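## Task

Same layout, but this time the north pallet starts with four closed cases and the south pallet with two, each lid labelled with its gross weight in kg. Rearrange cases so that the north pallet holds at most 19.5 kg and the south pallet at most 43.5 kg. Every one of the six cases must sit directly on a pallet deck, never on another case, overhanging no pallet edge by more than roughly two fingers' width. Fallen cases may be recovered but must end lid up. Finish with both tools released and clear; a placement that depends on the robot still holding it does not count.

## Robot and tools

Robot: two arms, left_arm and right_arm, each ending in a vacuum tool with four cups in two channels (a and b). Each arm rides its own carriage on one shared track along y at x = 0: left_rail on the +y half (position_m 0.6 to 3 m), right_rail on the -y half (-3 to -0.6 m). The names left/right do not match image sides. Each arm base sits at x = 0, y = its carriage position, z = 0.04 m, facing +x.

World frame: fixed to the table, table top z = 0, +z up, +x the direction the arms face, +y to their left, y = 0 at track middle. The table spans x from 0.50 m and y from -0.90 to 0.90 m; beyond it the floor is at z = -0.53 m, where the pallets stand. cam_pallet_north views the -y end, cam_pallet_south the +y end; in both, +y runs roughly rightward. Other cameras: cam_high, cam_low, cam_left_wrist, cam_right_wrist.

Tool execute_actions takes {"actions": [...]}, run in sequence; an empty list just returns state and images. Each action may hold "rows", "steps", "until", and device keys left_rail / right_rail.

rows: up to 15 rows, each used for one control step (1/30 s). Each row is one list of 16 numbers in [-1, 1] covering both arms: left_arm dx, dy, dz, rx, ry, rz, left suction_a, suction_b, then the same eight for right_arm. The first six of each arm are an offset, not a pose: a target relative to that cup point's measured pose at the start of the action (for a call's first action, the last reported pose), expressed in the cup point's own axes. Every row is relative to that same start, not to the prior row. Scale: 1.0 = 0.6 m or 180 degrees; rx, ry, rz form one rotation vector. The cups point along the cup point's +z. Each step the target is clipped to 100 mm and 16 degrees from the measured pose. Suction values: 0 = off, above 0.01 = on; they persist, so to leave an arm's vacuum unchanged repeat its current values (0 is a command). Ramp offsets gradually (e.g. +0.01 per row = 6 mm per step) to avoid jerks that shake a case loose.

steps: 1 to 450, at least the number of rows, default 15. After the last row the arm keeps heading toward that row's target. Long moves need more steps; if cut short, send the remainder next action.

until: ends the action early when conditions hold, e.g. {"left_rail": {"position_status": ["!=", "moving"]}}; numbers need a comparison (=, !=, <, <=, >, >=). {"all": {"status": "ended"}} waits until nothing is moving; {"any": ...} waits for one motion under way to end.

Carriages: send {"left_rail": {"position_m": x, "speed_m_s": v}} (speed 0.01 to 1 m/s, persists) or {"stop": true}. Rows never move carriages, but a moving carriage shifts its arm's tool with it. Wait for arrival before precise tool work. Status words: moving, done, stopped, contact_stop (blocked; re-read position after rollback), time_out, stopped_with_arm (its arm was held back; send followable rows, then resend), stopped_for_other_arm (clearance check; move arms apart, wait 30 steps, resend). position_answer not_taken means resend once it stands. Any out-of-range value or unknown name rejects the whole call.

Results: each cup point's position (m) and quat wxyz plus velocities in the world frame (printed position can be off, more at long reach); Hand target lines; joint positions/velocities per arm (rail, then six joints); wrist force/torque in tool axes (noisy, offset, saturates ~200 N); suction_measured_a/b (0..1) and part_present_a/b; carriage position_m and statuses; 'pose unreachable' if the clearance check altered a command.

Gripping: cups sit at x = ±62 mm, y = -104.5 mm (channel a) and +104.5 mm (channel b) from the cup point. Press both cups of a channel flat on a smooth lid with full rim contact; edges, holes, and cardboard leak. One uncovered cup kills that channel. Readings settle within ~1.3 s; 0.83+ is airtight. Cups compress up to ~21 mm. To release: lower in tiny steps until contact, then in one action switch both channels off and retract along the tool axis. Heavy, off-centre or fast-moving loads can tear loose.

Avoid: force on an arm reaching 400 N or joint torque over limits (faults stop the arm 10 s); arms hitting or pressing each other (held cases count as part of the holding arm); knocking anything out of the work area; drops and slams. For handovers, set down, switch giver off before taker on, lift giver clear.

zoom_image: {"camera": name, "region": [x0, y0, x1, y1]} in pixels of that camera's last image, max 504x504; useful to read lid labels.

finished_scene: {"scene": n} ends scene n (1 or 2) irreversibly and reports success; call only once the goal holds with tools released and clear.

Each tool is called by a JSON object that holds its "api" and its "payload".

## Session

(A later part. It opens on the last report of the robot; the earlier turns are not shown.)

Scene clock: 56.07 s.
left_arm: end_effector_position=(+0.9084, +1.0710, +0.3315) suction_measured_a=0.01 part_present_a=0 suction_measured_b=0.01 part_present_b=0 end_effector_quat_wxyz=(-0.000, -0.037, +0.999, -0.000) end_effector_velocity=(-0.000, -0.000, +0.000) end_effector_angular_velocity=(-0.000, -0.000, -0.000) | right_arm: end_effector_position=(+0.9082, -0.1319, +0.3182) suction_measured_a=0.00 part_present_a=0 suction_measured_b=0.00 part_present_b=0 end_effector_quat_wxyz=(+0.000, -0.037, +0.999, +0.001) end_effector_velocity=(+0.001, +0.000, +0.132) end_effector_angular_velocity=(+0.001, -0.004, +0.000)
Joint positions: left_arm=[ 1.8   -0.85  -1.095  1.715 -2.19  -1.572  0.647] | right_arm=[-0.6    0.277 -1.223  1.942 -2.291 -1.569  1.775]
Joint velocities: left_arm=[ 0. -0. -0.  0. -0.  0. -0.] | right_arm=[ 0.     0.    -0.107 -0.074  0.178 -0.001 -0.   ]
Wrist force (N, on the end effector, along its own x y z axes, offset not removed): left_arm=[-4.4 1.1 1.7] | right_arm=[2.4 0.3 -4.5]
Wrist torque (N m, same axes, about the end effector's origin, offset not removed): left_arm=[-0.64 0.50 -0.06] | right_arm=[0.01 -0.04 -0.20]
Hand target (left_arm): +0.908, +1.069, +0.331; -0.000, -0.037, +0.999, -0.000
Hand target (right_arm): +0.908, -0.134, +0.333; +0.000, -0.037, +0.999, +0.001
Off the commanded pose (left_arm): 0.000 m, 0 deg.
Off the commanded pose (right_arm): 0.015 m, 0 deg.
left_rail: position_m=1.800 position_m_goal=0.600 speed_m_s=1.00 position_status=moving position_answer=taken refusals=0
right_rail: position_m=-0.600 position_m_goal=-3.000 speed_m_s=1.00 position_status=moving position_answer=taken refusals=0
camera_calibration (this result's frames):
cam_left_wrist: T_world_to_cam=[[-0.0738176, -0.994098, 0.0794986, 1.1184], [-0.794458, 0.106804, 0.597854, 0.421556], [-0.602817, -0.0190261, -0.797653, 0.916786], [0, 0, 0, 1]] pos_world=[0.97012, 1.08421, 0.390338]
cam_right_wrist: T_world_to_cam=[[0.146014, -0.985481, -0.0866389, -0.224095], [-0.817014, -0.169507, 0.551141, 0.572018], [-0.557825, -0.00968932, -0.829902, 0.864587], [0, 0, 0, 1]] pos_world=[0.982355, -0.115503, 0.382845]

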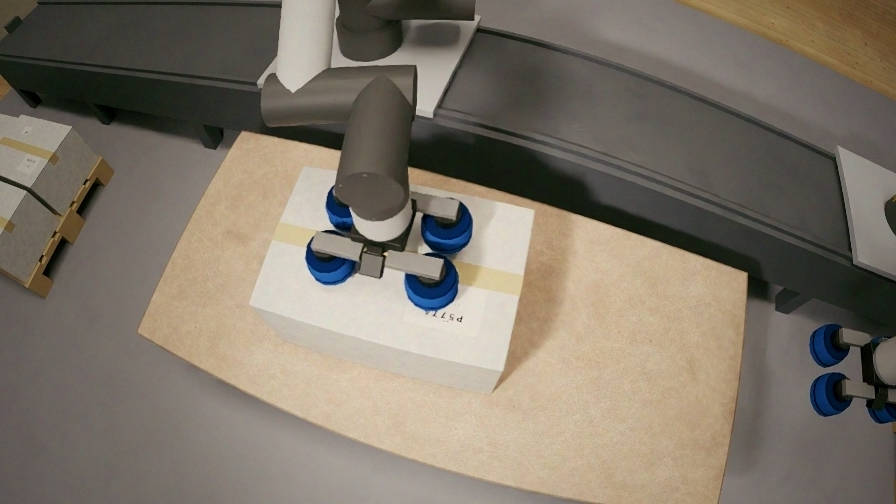

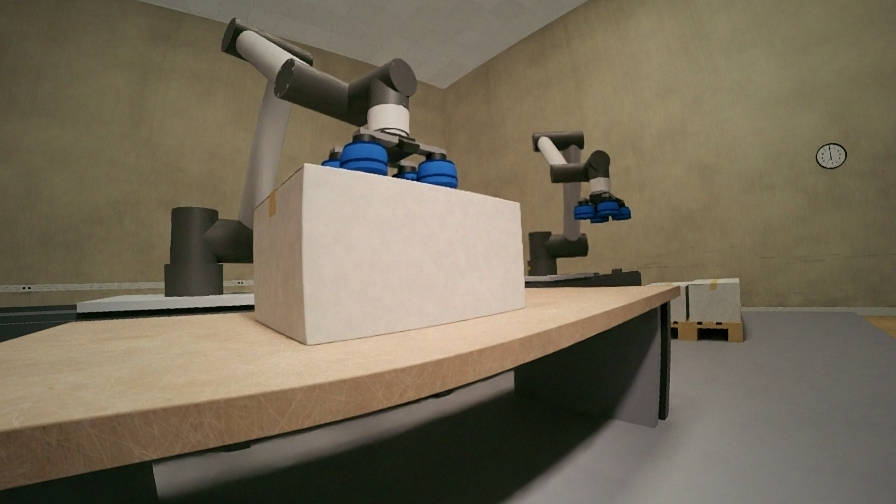

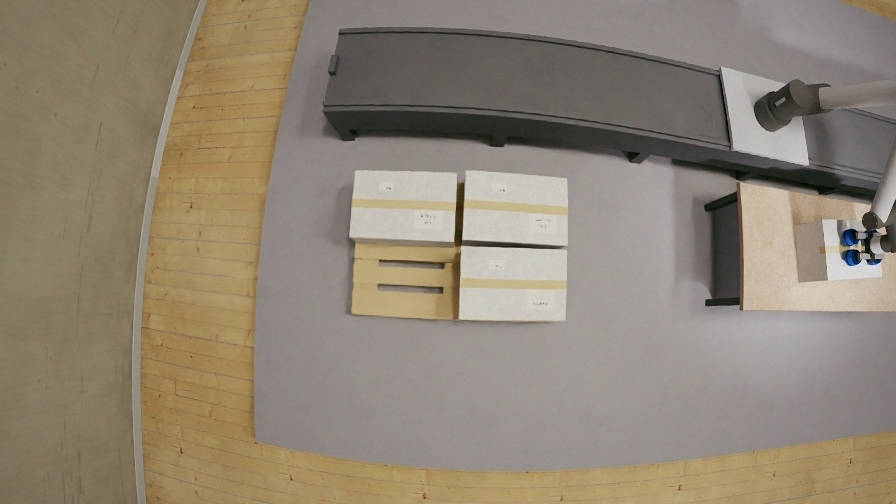

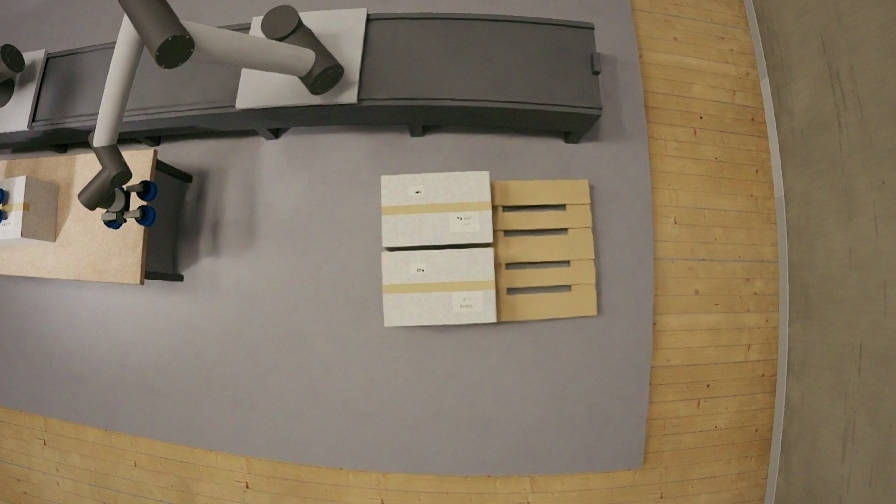

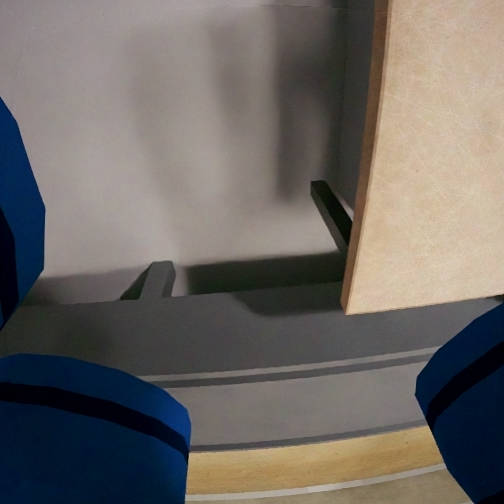

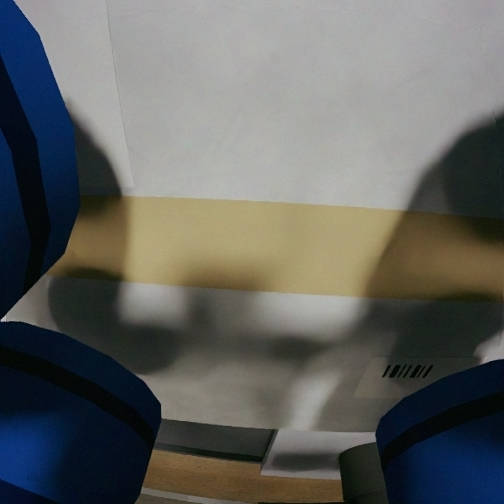

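{"api": "execute_actions", "payload": {"actions": []}}

Scene clock: 57.43 s.
left_arm: end_effector_position=(+0.9083, -0.0113, +0.3315) suction_measured_a=0.01 part_present_a=0 suction_measured_b=0.01 part_present_b=0 end_effector_quat_wxyz=(-0.000, -0.037, +0.999, -0.000) end_effector_velocity=(-0.000, -0.691, -0.000) end_effector_angular_velocity=(+0.000, +0.000, -0.000) | right_arm: end_effector_position=(+0.9083, -1.2387, +0.3331) suction_measured_a=0.00 part_present_a=0 suction_measured_b=0.00 part_present_b=0 end_effector_quat_wxyz=(+0.000, -0.037, +0.999, +0.001) end_effector_velocity=(-0.000, -1.000, +0.000) end_effector_angular_velocity=(+0.000, -0.000, -0.000)
Joint positions: left_arm=[ 0.718 -0.85  -1.095  1.715 -2.19  -1.572  0.647] | right_arm=[-1.706  0.277 -1.235  1.934 -2.27  -1.569  1.774]
Joint velocities: left_arm=[-0.691 -0.     0.    -0.     0.     0.    -0.   ] | right_arm=[-1. -0. -0.  0. -0.  0. -0.]
Wrist force (N, on the end effector, along its own x y z axes, offset not removed): left_arm=[-2.0 -10.5 -1.6] | right_arm=[3.7 -0.6 -1.0]
Wrist torque (N m, same axes, about the end effector's origin, offset not removed): left_arm=[-1.92 0.02 -0.15] | right_arm=[-0.17 -0.18 -0.15]
Hand target (left_arm): +0.908, -0.049, +0.331; -0.000, -0.037, +0.999, -0.000
Hand target (right_arm): +0.908, -1.299, +0.333; +0.000, -0.037, +0.999, +0.001
Off the commanded pose (left_arm): 0.000 m, 0 deg.
Off the commanded pose (right_arm): 0.000 m, 0 deg.
left_rail: position_m=0.718 position_m_goal=0.600 speed_m_s=1.00 position_status=moving position_answer=taken refusals=0
right_rail: position_m=-1.706 position_m_goal=-3.000 speed_m_s=1.00 position_status=moving position_answer=taken refusals=0
camera_calibration (this result's frames):
cam_left_wrist: T_world_to_cam=[[-0.073927, -0.994087, 0.0795352, 0.0425229], [-0.794467, 0.106913, 0.597823, 0.537128], [-0.602791, -0.0189928, -0.797673, 0.896176], [0, 0, 0, 1]] pos_world=[0.970081, 0.00186665, 0.390366]
cam_right_wrist: T_world_to_cam=[[0.145898, -0.985509, -0.0865235, -1.31352], [-0.817164, -0.169348, 0.550967, 0.376674], [-0.557635, -0.00968116, -0.83003, 0.866175], [0, 0, 0, 1]] pos_world=[0.982453, -1.22231, 0.397766]

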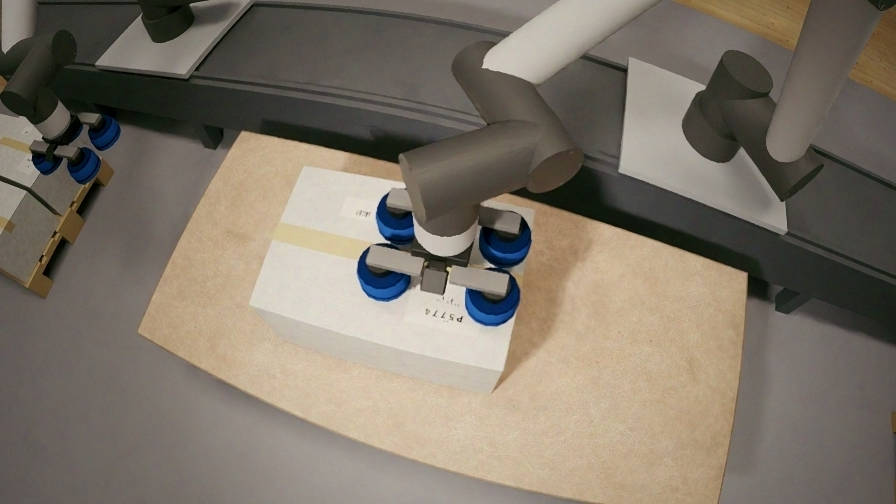

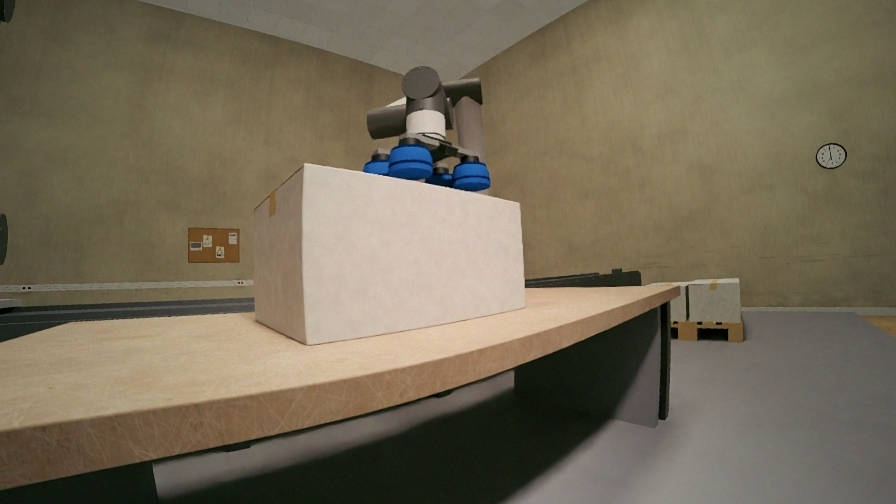

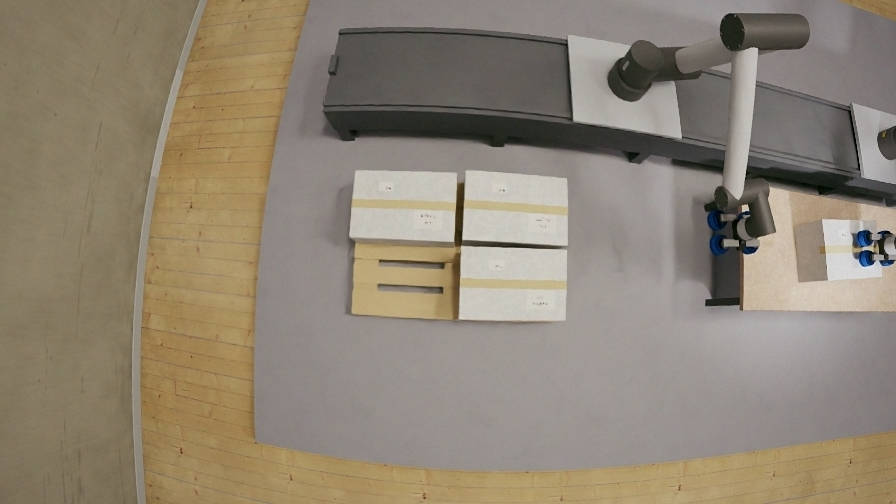

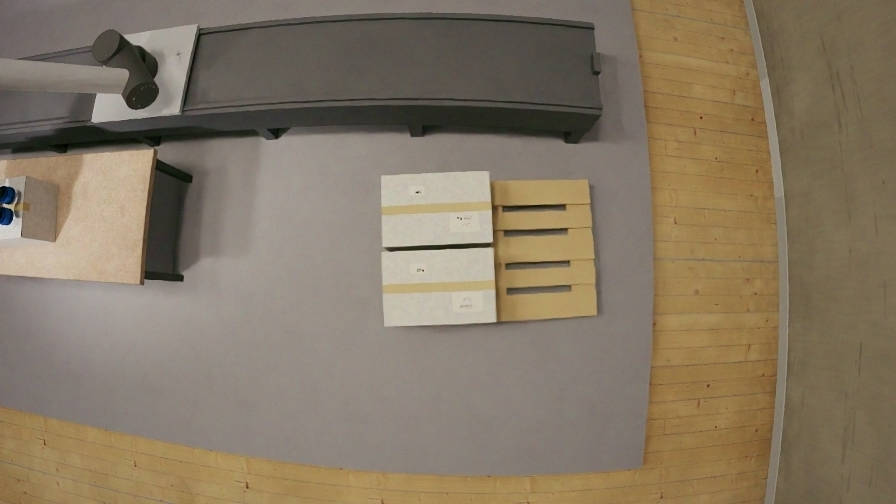

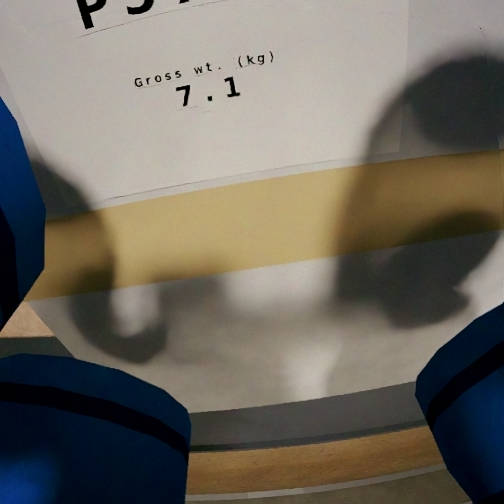

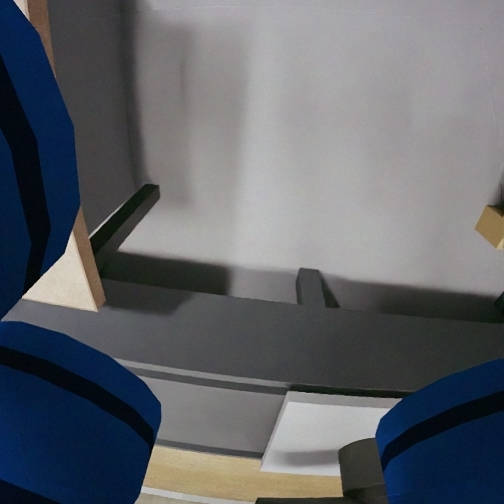

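{"api": "execute_actions", "payload": {"actions": [{"steps":1},{"rows":[[0,0,0.004,0,0,0,1,1,0.002,0.003,0.006,0,0,0,0,0],[0,-0.001,0.012,0,0,0,1,1,0.005,0.009,0.018,0,0,0.001,0,0],[0,-0.002,0.024,0,0,0,1,1,0.01,0.019,0.036,0,0,0.001,0,0],[0,-0.003,0.038,0,0,0,1,1,0.017,0.031,0.06,0,0,0.002,0,0],[0,-0.004,0.053,0,0,0,1,1,0.025,0.047,0.09,0,0,0.003,0,0],[0,-0.005,0.067,0,0,0,1,1,0.034,0.064,0.123,0,0,0.004,0,0],[0,-0.005,0.079,0,0,0,1,1,0.044,0.082,0.158,0,0,0.005,0,0],[0,-0.005,0.089,0,0,0,1,1,0.054,0.101,0.193,0,0,0.006,0,0],[0,-0.005,0.097,0,0,0,1,1,0.063,0.119,0.228,0,0,0.007,0,0],[0,-0.005,0.104,0,0,0,1,1,0.073,0.136,0.261,0,0,0.008,0,0],[0,-0.005,0.11,0,0,0,1,1,0.081,0.152,0.291,0,0,0.009,0,0],[0,-0.005,0.114,0,0,0,1,1,0.088,0.165,0.315,0,0,0.01,0,0],[0,-0.005,0.117,0,0,0,1,1,0.093,0.174,0.333,0,0,0.011,0,0],[0,-0.005,0.119,0,0,0,1,1,0.096,0.18,0.345,0,0,0.012,0,0],[0,-0.005,0.119,0,0,0,1,1,0.098,0.183,0.35,0,0,0.014,0,0]],"steps":17}]}}

Scene clock: 59.93 s.
left_arm: end_effector_position=(+0.9085, -0.1318, +0.2665) suction_measured_a=0.36 part_present_a=1 suction_measured_b=0.33 part_present_b=1 end_effector_quat_wxyz=(-0.000, -0.037, +0.999, -0.000) end_effector_velocity=(+0.003, -0.003, -0.054) end_effector_angular_velocity=(-0.004, -0.004, +0.000) | right_arm: end_effector_position=(+0.8480, -2.4511, +0.1675) suction_measured_a=0.00 part_present_a=0 suction_measured_b=0.00 part_present_b=0 end_effector_quat_wxyz=(-0.004, -0.022, +1.000, +0.000) end_effector_velocity=(-0.107, +0.183, -0.364) end_effector_angular_velocity=(+0.001, -0.006, -0.096)
Joint positions: left_arm=[ 0.6   -0.851 -1.047  1.744 -2.268 -1.572  0.645] | right_arm=[-3.     0.373 -1.092  2.022 -2.494 -1.568  1.901]
Joint velocities: left_arm=[ 0.    -0.     0.044  0.02  -0.07   0.001 -0.   ] | right_arm=[ 0.     0.211  0.383  0.106 -0.495  0.001  0.307]
Wrist force (N, on the end effector, along its own x y z axes, offset not removed): left_arm=[-0.5 7.0 -44.8] | right_arm=[7.9 4.0 4.1]
Wrist torque (N m, same axes, about the end effector's origin, offset not removed): left_arm=[-5.39 -0.07 0.03] | right_arm=[0.31 -0.68 -0.08]
Hand target (left_arm): +0.909, -0.132, +0.260; -0.000, -0.037, +0.999, -0.000
Hand target (right_arm): +0.838, -2.429, +0.126; -0.002, -0.015, +1.000, +0.001
Off the commanded pose (left_arm): 0.007 m, 0 deg.
Off the commanded pose (right_arm): 0.051 m, 1 deg.
left_rail: position_m=0.600 position_m_goal=0.600 speed_m_s=1.00 position_status=done position_answer=taken refusals=0
right_rail: position_m=-3.000 position_m_goal=-3.000 speed_m_s=1.00 position_status=done position_answer=taken refusals=0
camera_calibration (this result's frames):
cam_left_wrist: T_world_to_cam=[[-0.0737, -0.994119, 0.0793448, -0.0721857], [-0.794438, 0.106618, 0.597914, 0.588927], [-0.602857, -0.0189682, -0.797624, 0.842258], [0, 0, 0, 1]] pos_world=[0.970307, -0.118575, 0.325405]
cam_right_wrist: T_world_to_cam=[[0.115102, -0.989613, -0.0861289, -2.49792], [-0.817336, -0.143627, 0.557972, 0.275358], [-0.564546, 0.00617253, -0.825378, 0.727274], [0, 0, 0, 1]] pos_world=[0.923156, -2.43692, 0.231491]

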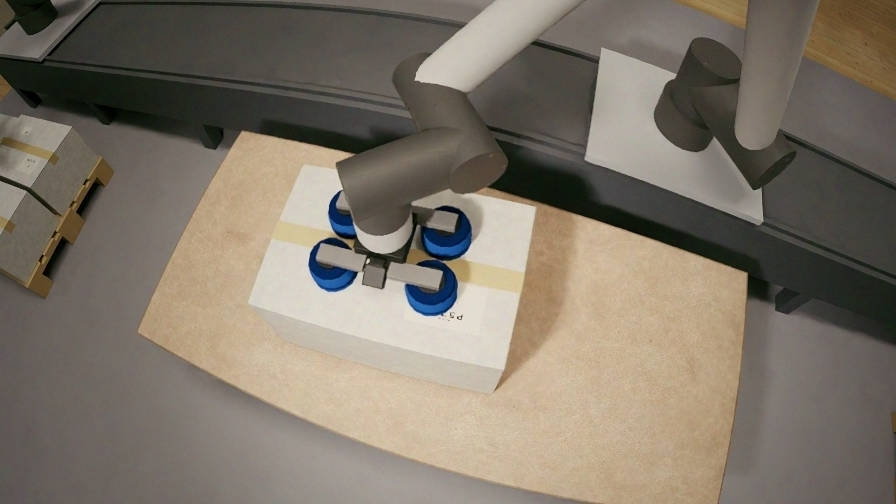

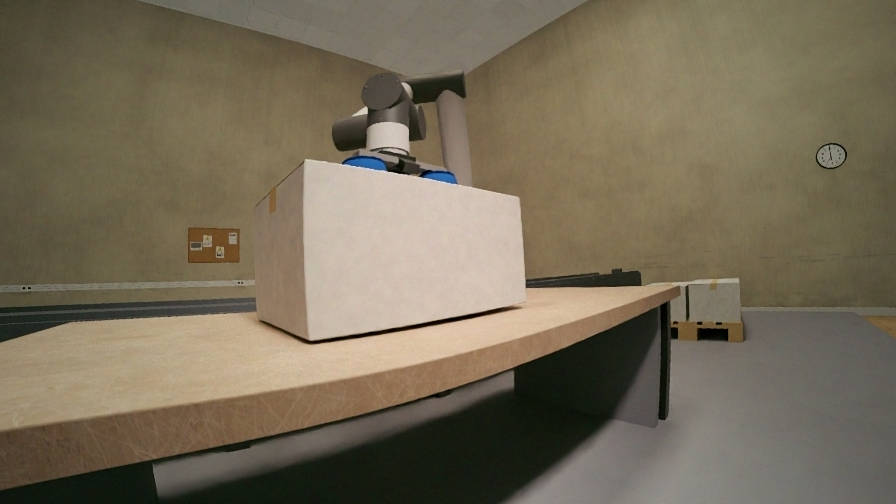

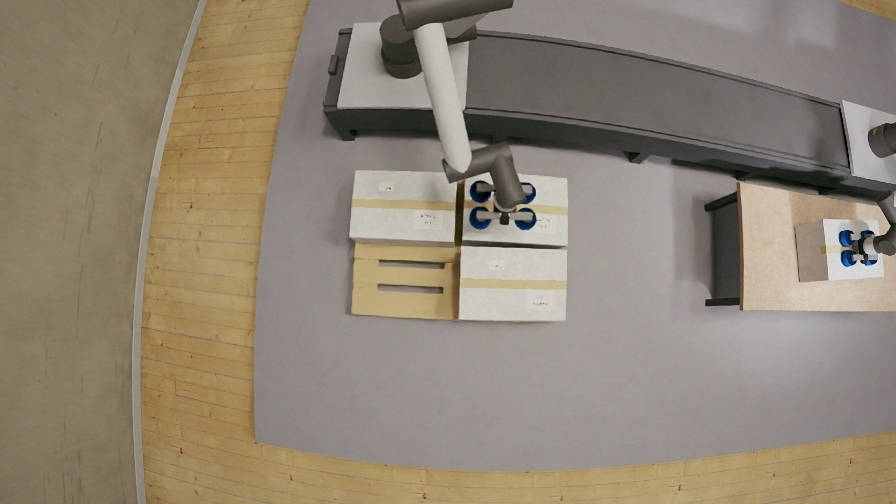

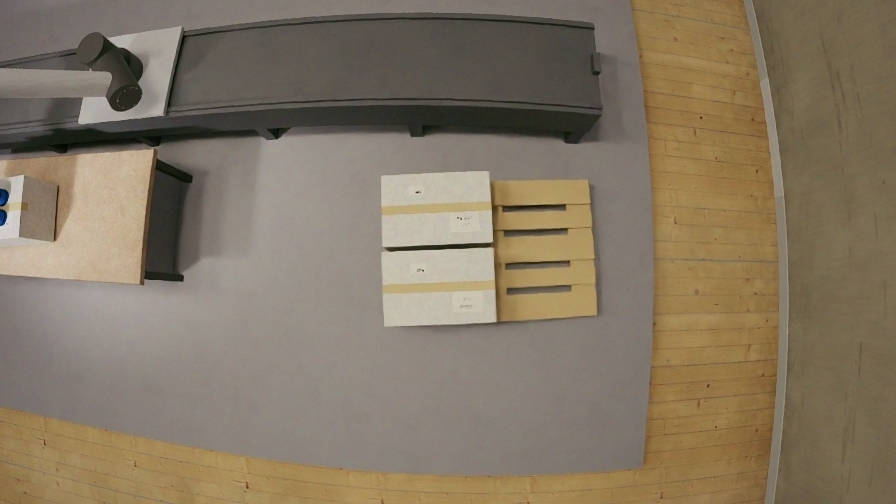

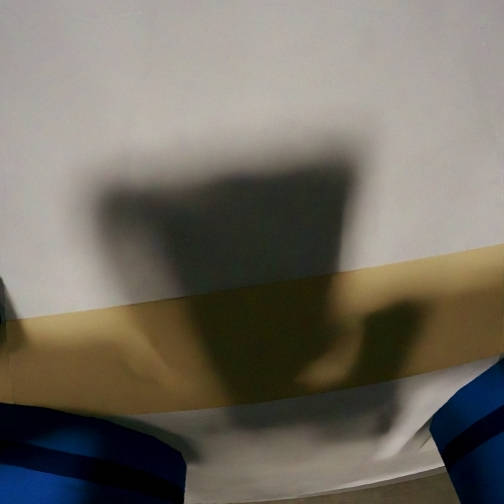

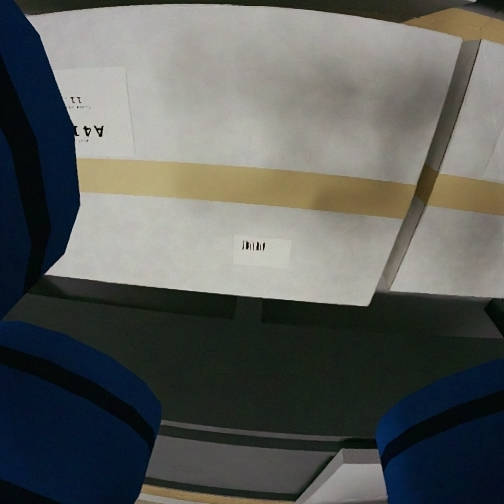

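{"api": "execute_actions", "payload": {"actions": [{"steps":1},{"rows":[[0,0,-0.004,0,0,0,1,1,0.001,0.003,0.005,0,0,0,0,0],[-0.001,0.003,-0.011,0,0,0,1,1,0.004,0.007,0.014,0,0,0,0,0],[-0.004,0.01,-0.021,0,0,0,1,1,0.008,0.015,0.029,0,0,0,0,0],[-0.008,0.022,-0.033,0,0,0,1,1,0.013,0.024,0.047,0,0,0,0,0],[-0.015,0.04,-0.045,0,0,0,1,1,0.02,0.036,0.071,0,0,0,0,0],[-0.023,0.062,-0.056,0,0,0,1,1,0.027,0.05,0.097,0,-0.001,0,0,0],[-0.033,0.088,-0.064,0,0,0,1,1,0.034,0.064,0.125,0,-0.001,0,0,0],[-0.044,0.118,-0.069,0,0,0,1,1,0.042,0.078,0.153,0,-0.001,0,0,0],[-0.057,0.152,-0.07,0,0,0,1,1,0.05,0.093,0.18,0,-0.001,0,0,0],[-0.07,0.188,-0.07,0,0,0,1,1,0.057,0.106,0.207,0,-0.001,0,0,0],[-0.084,0.225,-0.07,0,0,0,1,1,0.063,0.118,0.23,0,-0.001,0,0,0],[-0.098,0.262,-0.07,0,0,0,1,1,0.068,0.128,0.249,0,-0.001,0,0,0],[-0.112,0.3,-0.07,0,0,0,1,1,0.072,0.135,0.264,0,-0.001,0,0,0],[-0.127,0.34,-0.07,0,0,0,1,1,0.075,0.14,0.273,0,-0.001,0,0,0],[-0.374,1.0,-0.07,0,0,0,1,1,0.076,0.142,0.277,0,-0.001,0,0,0]],"steps":30},{"rows":[[-0.224,0.6,0,0,0,0,1,1,0,0,0,0,0,0,0,0]],"steps":22,"left_rail":{"position_m":3.0}}]}}

Scene clock: 65.97 s.
left_arm: end_effector_position=(+1.1019, +1.0100, +0.2989) suction_measured_a=0.96 part_present_a=1 suction_measured_b=0.96 part_present_b=1 end_effector_quat_wxyz=(+0.001, -0.040, +0.999, +0.001) end_effector_velocity=(+0.092, +1.244, -0.002) end_effector_angular_velocity=(-0.004, +0.003, -0.007) | right_arm: end_effector_position=(+0.7891, -2.3450, -0.0396) suction_measured_a=0.00 part_present_a=0 suction_measured_b=0.00 part_present_b=0 end_effector_quat_wxyz=(-0.000, -0.016, +1.000, +0.001) end_effector_velocity=(+0.000, +0.000, +0.000) end_effector_angular_velocity=(+0.000, -0.000, +0.000)
Joint positions: left_arm=[ 1.04  -0.211 -1.131  1.831 -2.272 -1.568  1.279] | right_arm=[-3.     0.495 -0.848  2.031 -2.754 -1.569  2.035]
Joint velocities: left_arm=[ 1.     0.24   0.081 -0.132  0.052 -0.005  0.247] | right_arm=[ 0.  0. -0.  0.  0.  0. -0.]
Wrist force (N, on the end effector, along its own x y z axes, offset not removed): left_arm=[-3.6 19.8 -46.0] | right_arm=[3.6 -1.2 0.4]
Wrist torque (N m, same axes, about the end effector's origin, offset not removed): left_arm=[-4.85 -1.31 -0.01] | right_arm=[-0.26 -0.16 -0.15]
Hand target (left_arm): +1.113, +1.096, +0.299; +0.000, -0.039, +0.999, +0.000
Hand target (right_arm): +0.789, -2.345, -0.040; -0.000, -0.015, +1.000, +0.001
Off the commanded pose (left_arm): 0.029 m, 0 deg.
Off the commanded pose (right_arm): 0.000 m, 0 deg.
left_rail: position_m=1.040 position_m_goal=3.000 speed_m_s=1.00 position_status=moving position_answer=taken refusals=0
right_rail: position_m=-3.000 position_m_goal=-3.000 speed_m_s=1.00 position_status=done position_answer=taken refusals=0
camera_calibration (this result's frames):
cam_left_wrist: T_world_to_cam=[[-0.068378, -0.994711, 0.0766469, 1.07011], [-0.796176, 0.100703, 0.596626, 0.609721], [-0.601189, -0.0202283, -0.798851, 1.00617], [0, 0, 0, 1]] pos_world=[1.16351, 1.0234, 0.357981]
cam_right_wrist: T_world_to_cam=[[0.103894, -0.990789, -0.0868522, -2.39796], [-0.823281, -0.134667, 0.551428, 0.383441], [-0.558045, 0.0142137, -0.829689, 0.536023], [0, 0, 0, 1]] pos_world=[0.863938, -2.33185, 0.0250246]

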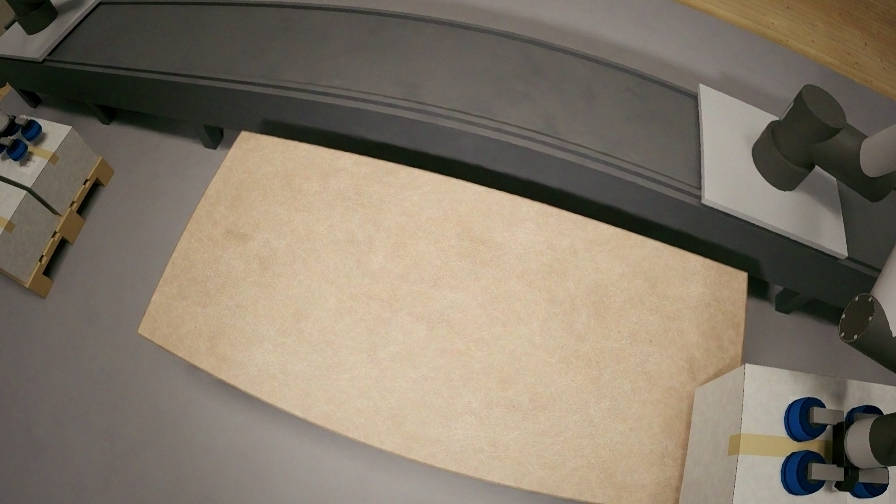

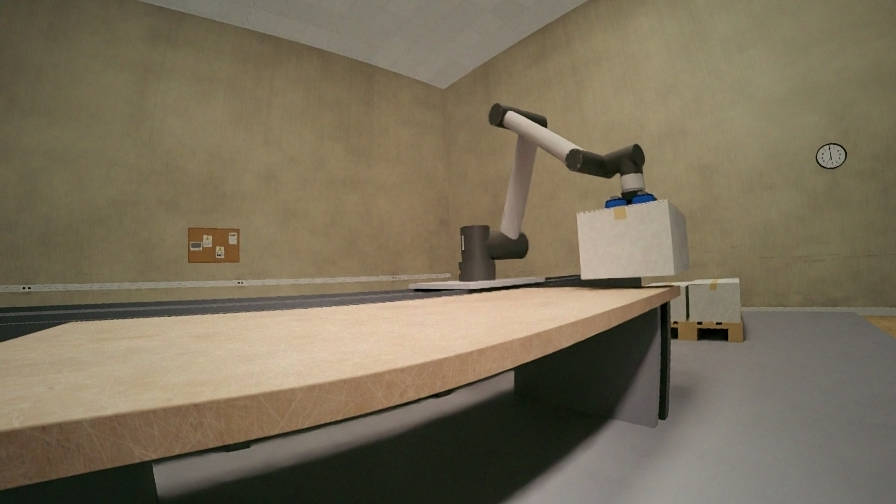

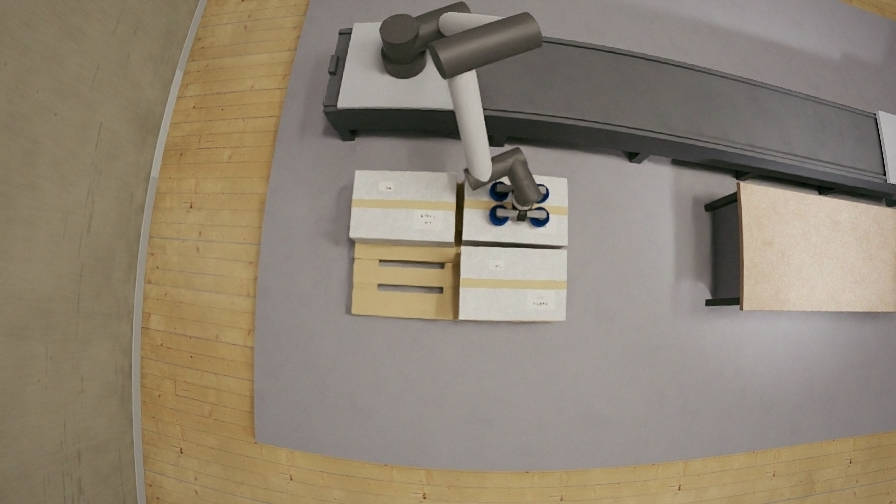

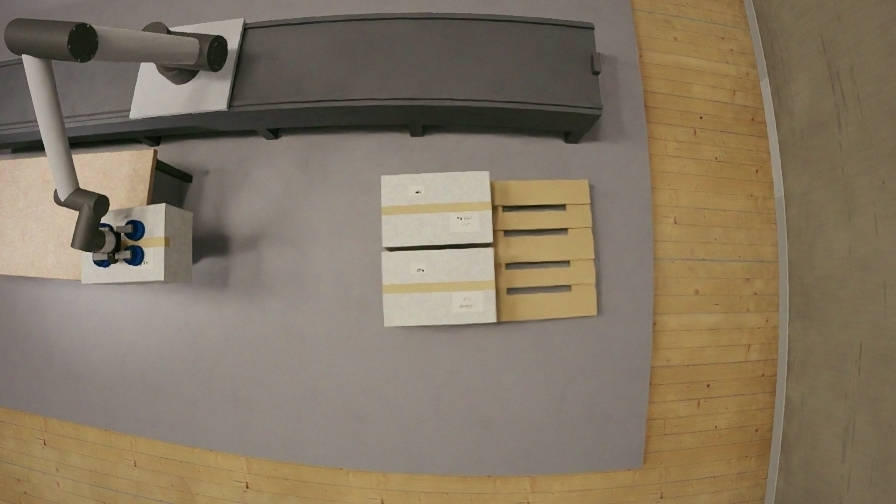

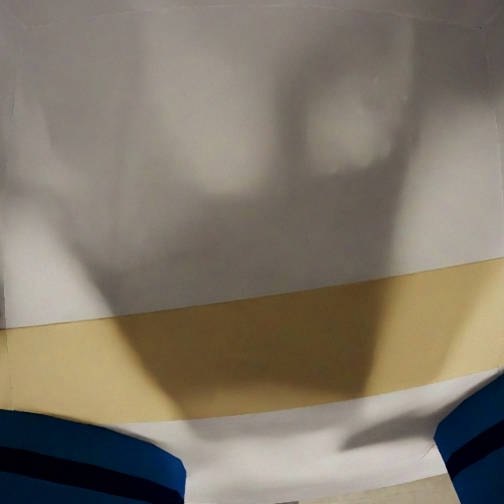

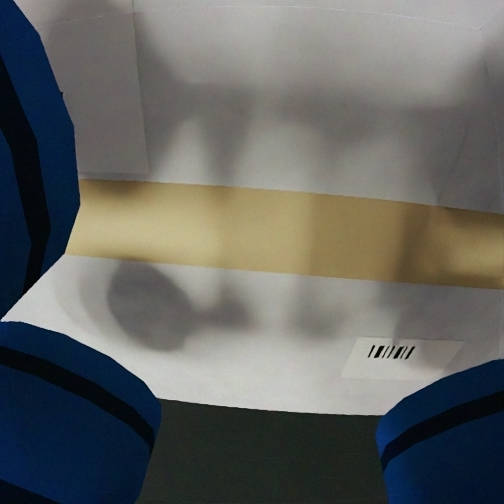

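{"api": "zoom_image", "payload": {"camera": "cam_pallet_north", "region": [440, 150, 600, 270]}}

Region (440, 150, 600, 270) of cam_pallet_north's 896x504 image, scaled by 3.150, with more detail than that image has; it fills the top 378 rows of this view, and the rest is white.

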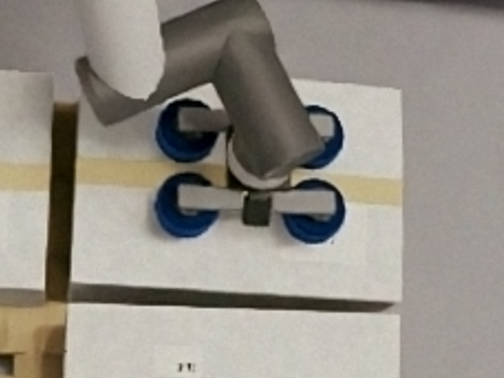

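{"api": "execute_actions", "payload": {"actions": [{"steps":1},{"rows":[[-0.002,0.005,0.003,0,0,0,1,1,0,-0.001,0.004,0,0,0.001,1,1],[-0.007,0.016,0.008,0,0,0,1,1,0,-0.002,0.012,0,0,0.002,1,1],[-0.014,0.033,0.017,0,0,0,1,1,0,-0.003,0.024,0,0,0.003,1,1],[-0.023,0.055,0.028,0,0,0,1,1,0,-0.004,0.038,0,0,0.004,1,1],[-0.035,0.082,0.042,0,0,0,1,1,0,-0.005,0.053,0,0,0.005,1,1],[-0.048,0.113,0.058,0,0,0.001,1,1,0,-0.006,0.067,0,0,0.0055,1,1],[-0.061,0.145,0.074,0,0,0.001,1,1,0,-0.007,0.08,0,0,0.0055,1,1],[-0.075,0.177,0.091,0,0,0.001,1,1,0,-0.007,0.091,0,0,0.0055,1,1],[-0.089,0.209,0.107,0,0,0.001,1,1,0,-0.007,0.1,0,0,0.0055,1,1],[-0.101,0.239,0.123,0,0,0.001,1,1,0,-0.007,0.108,0,0,0.0055,1,1],[-0.113,0.267,0.137,0,0,0.001,1,1,0,-0.007,0.115,0,0,0.0055,1,1],[-0.122,0.289,0.148,0,0,0.0013,1,1,0,-0.007,0.12,0,0,0.0055,1,1],[-0.129,0.305,0.157,0,0,0.0013,1,1,0,-0.007,0.124,0,0,0.0055,1,1],[-0.134,0.316,0.163,0,0,0.0013,1,1,0,-0.007,0.127,0,0,0.0055,1,1],[-0.136,0.321,0.165,0,0,0.0013,1,1,0,-0.007,0.128,0,0,0.0055,1,1]],"steps":19}]}}

Scene clock: 70.07 s.
left_arm: end_effector_position=(+1.1678, +3.1752, +0.2100) suction_measured_a=0.96 part_present_a=1 suction_measured_b=0.96 part_present_b=1 end_effector_quat_wxyz=(+0.000, -0.038, +0.999, +0.001) end_effector_velocity=(+0.085, +0.180, -0.093) end_effector_angular_velocity=(-0.004, -0.002, -0.007) | right_arm: end_effector_position=(+0.7888, -2.3496, -0.1121) suction_measured_a=0.54 part_present_a=1 suction_measured_b=0.51 part_present_b=1 end_effector_quat_wxyz=(-0.000, -0.007, +1.000, +0.001) end_effector_velocity=(-0.001, -0.001, -0.049) end_effector_angular_velocity=(-0.002, +0.004, -0.004)
Joint positions: left_arm=[ 3.    -0.023 -0.99   1.744 -2.325 -1.569  1.473] | right_arm=[-3.     0.491 -0.762  2.027 -2.836 -1.57   2.048]
Joint velocities: left_arm=[ 0.     0.157  0.171 -0.149 -0.025 -0.004  0.164] | right_arm=[ 0.     0.     0.059 -0.008 -0.046  0.     0.004]
Wrist force (N, on the end effector, along its own x y z axes, offset not removed): left_arm=[-5.6 14.2 -30.5] | right_arm=[-3.1 -38.2 17.6]
Wrist torque (N m, same axes, about the end effector's origin, offset not removed): left_arm=[-5.04 -0.91 -0.12] | right_arm=[12.47 -0.01 -1.97]
Hand target (left_arm): +1.178, +3.194, +0.200; +0.000, -0.037, +0.999, +0.000
Hand target (right_arm): +0.789, -2.349, -0.116; -0.000, -0.007, +1.000, +0.001
Off the commanded pose (left_arm): 0.024 m, 0 deg.
Off the commanded pose (right_arm): 0.004 m, 0 deg.
left_rail: position_m=3.000 position_m_goal=3.000 speed_m_s=1.00 position_status=done position_answer=taken refusals=0
right_rail: position_m=-3.000 position_m_goal=-3.000 speed_m_s=1.00 position_status=done position_answer=taken refusals=0
camera_calibration (this result's frames):
cam_left_wrist: T_world_to_cam=[[-0.0727119, -0.994368, 0.0770996, 3.23906], [-0.795139, 0.104461, 0.597362, 0.483935], [-0.602052, -0.0178696, -0.798257, 1.01189], [0, 0, 0, 1]] pos_world=[1.22952, 3.18835, 0.268933]
cam_right_wrist: T_world_to_cam=[[0.0868139, -0.992493, -0.0861429, -2.3992], [-0.825317, -0.12008, 0.551755, 0.458469], [-0.557957, 0.0231952, -0.829546, 0.496833], [0, 0, 0, 1]] pos_world=[0.863878, -2.33766, -0.0474907]

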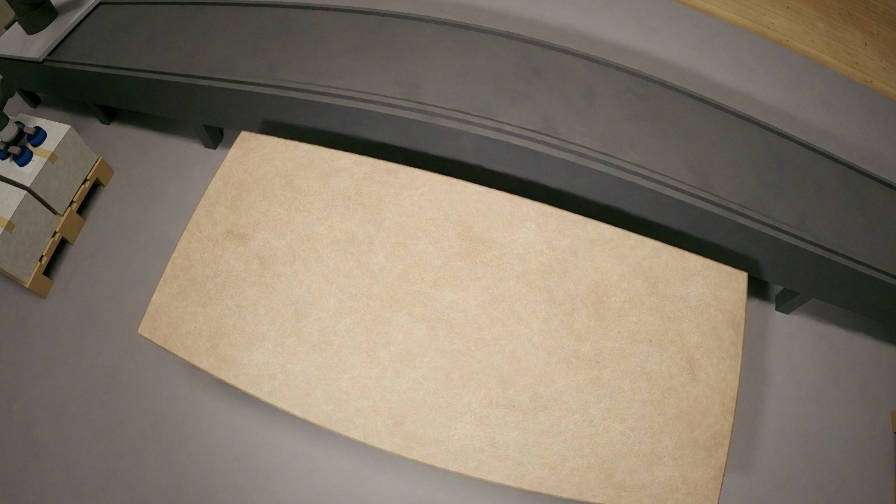

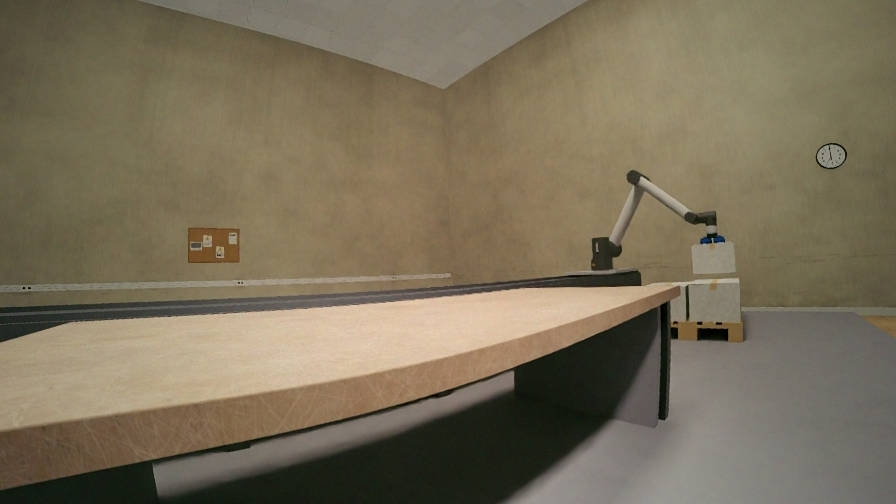

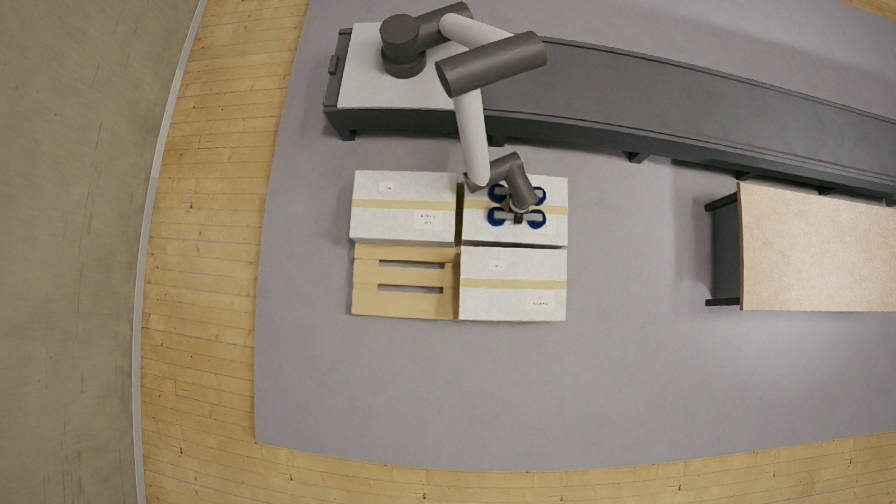

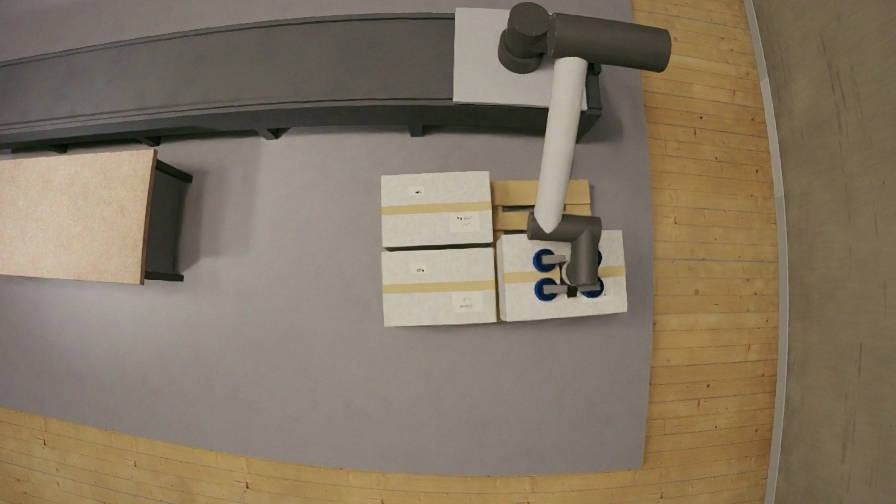

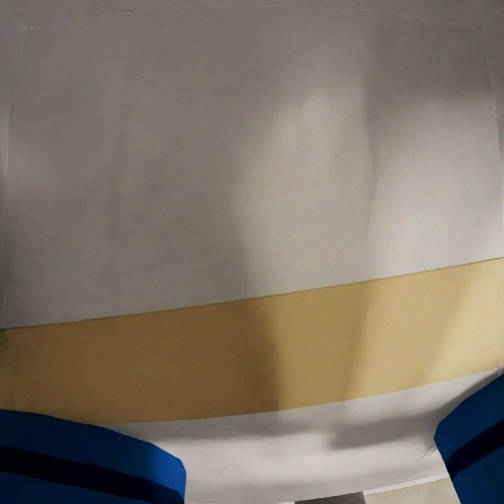

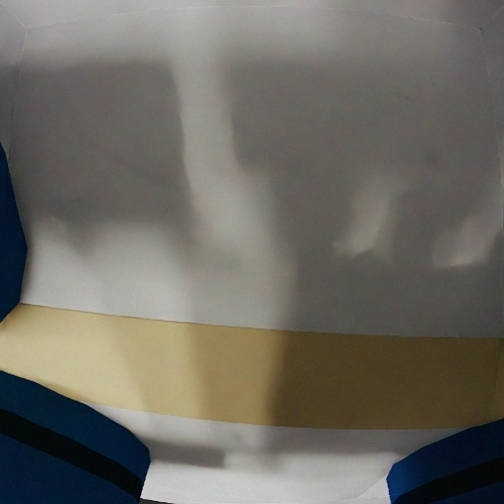

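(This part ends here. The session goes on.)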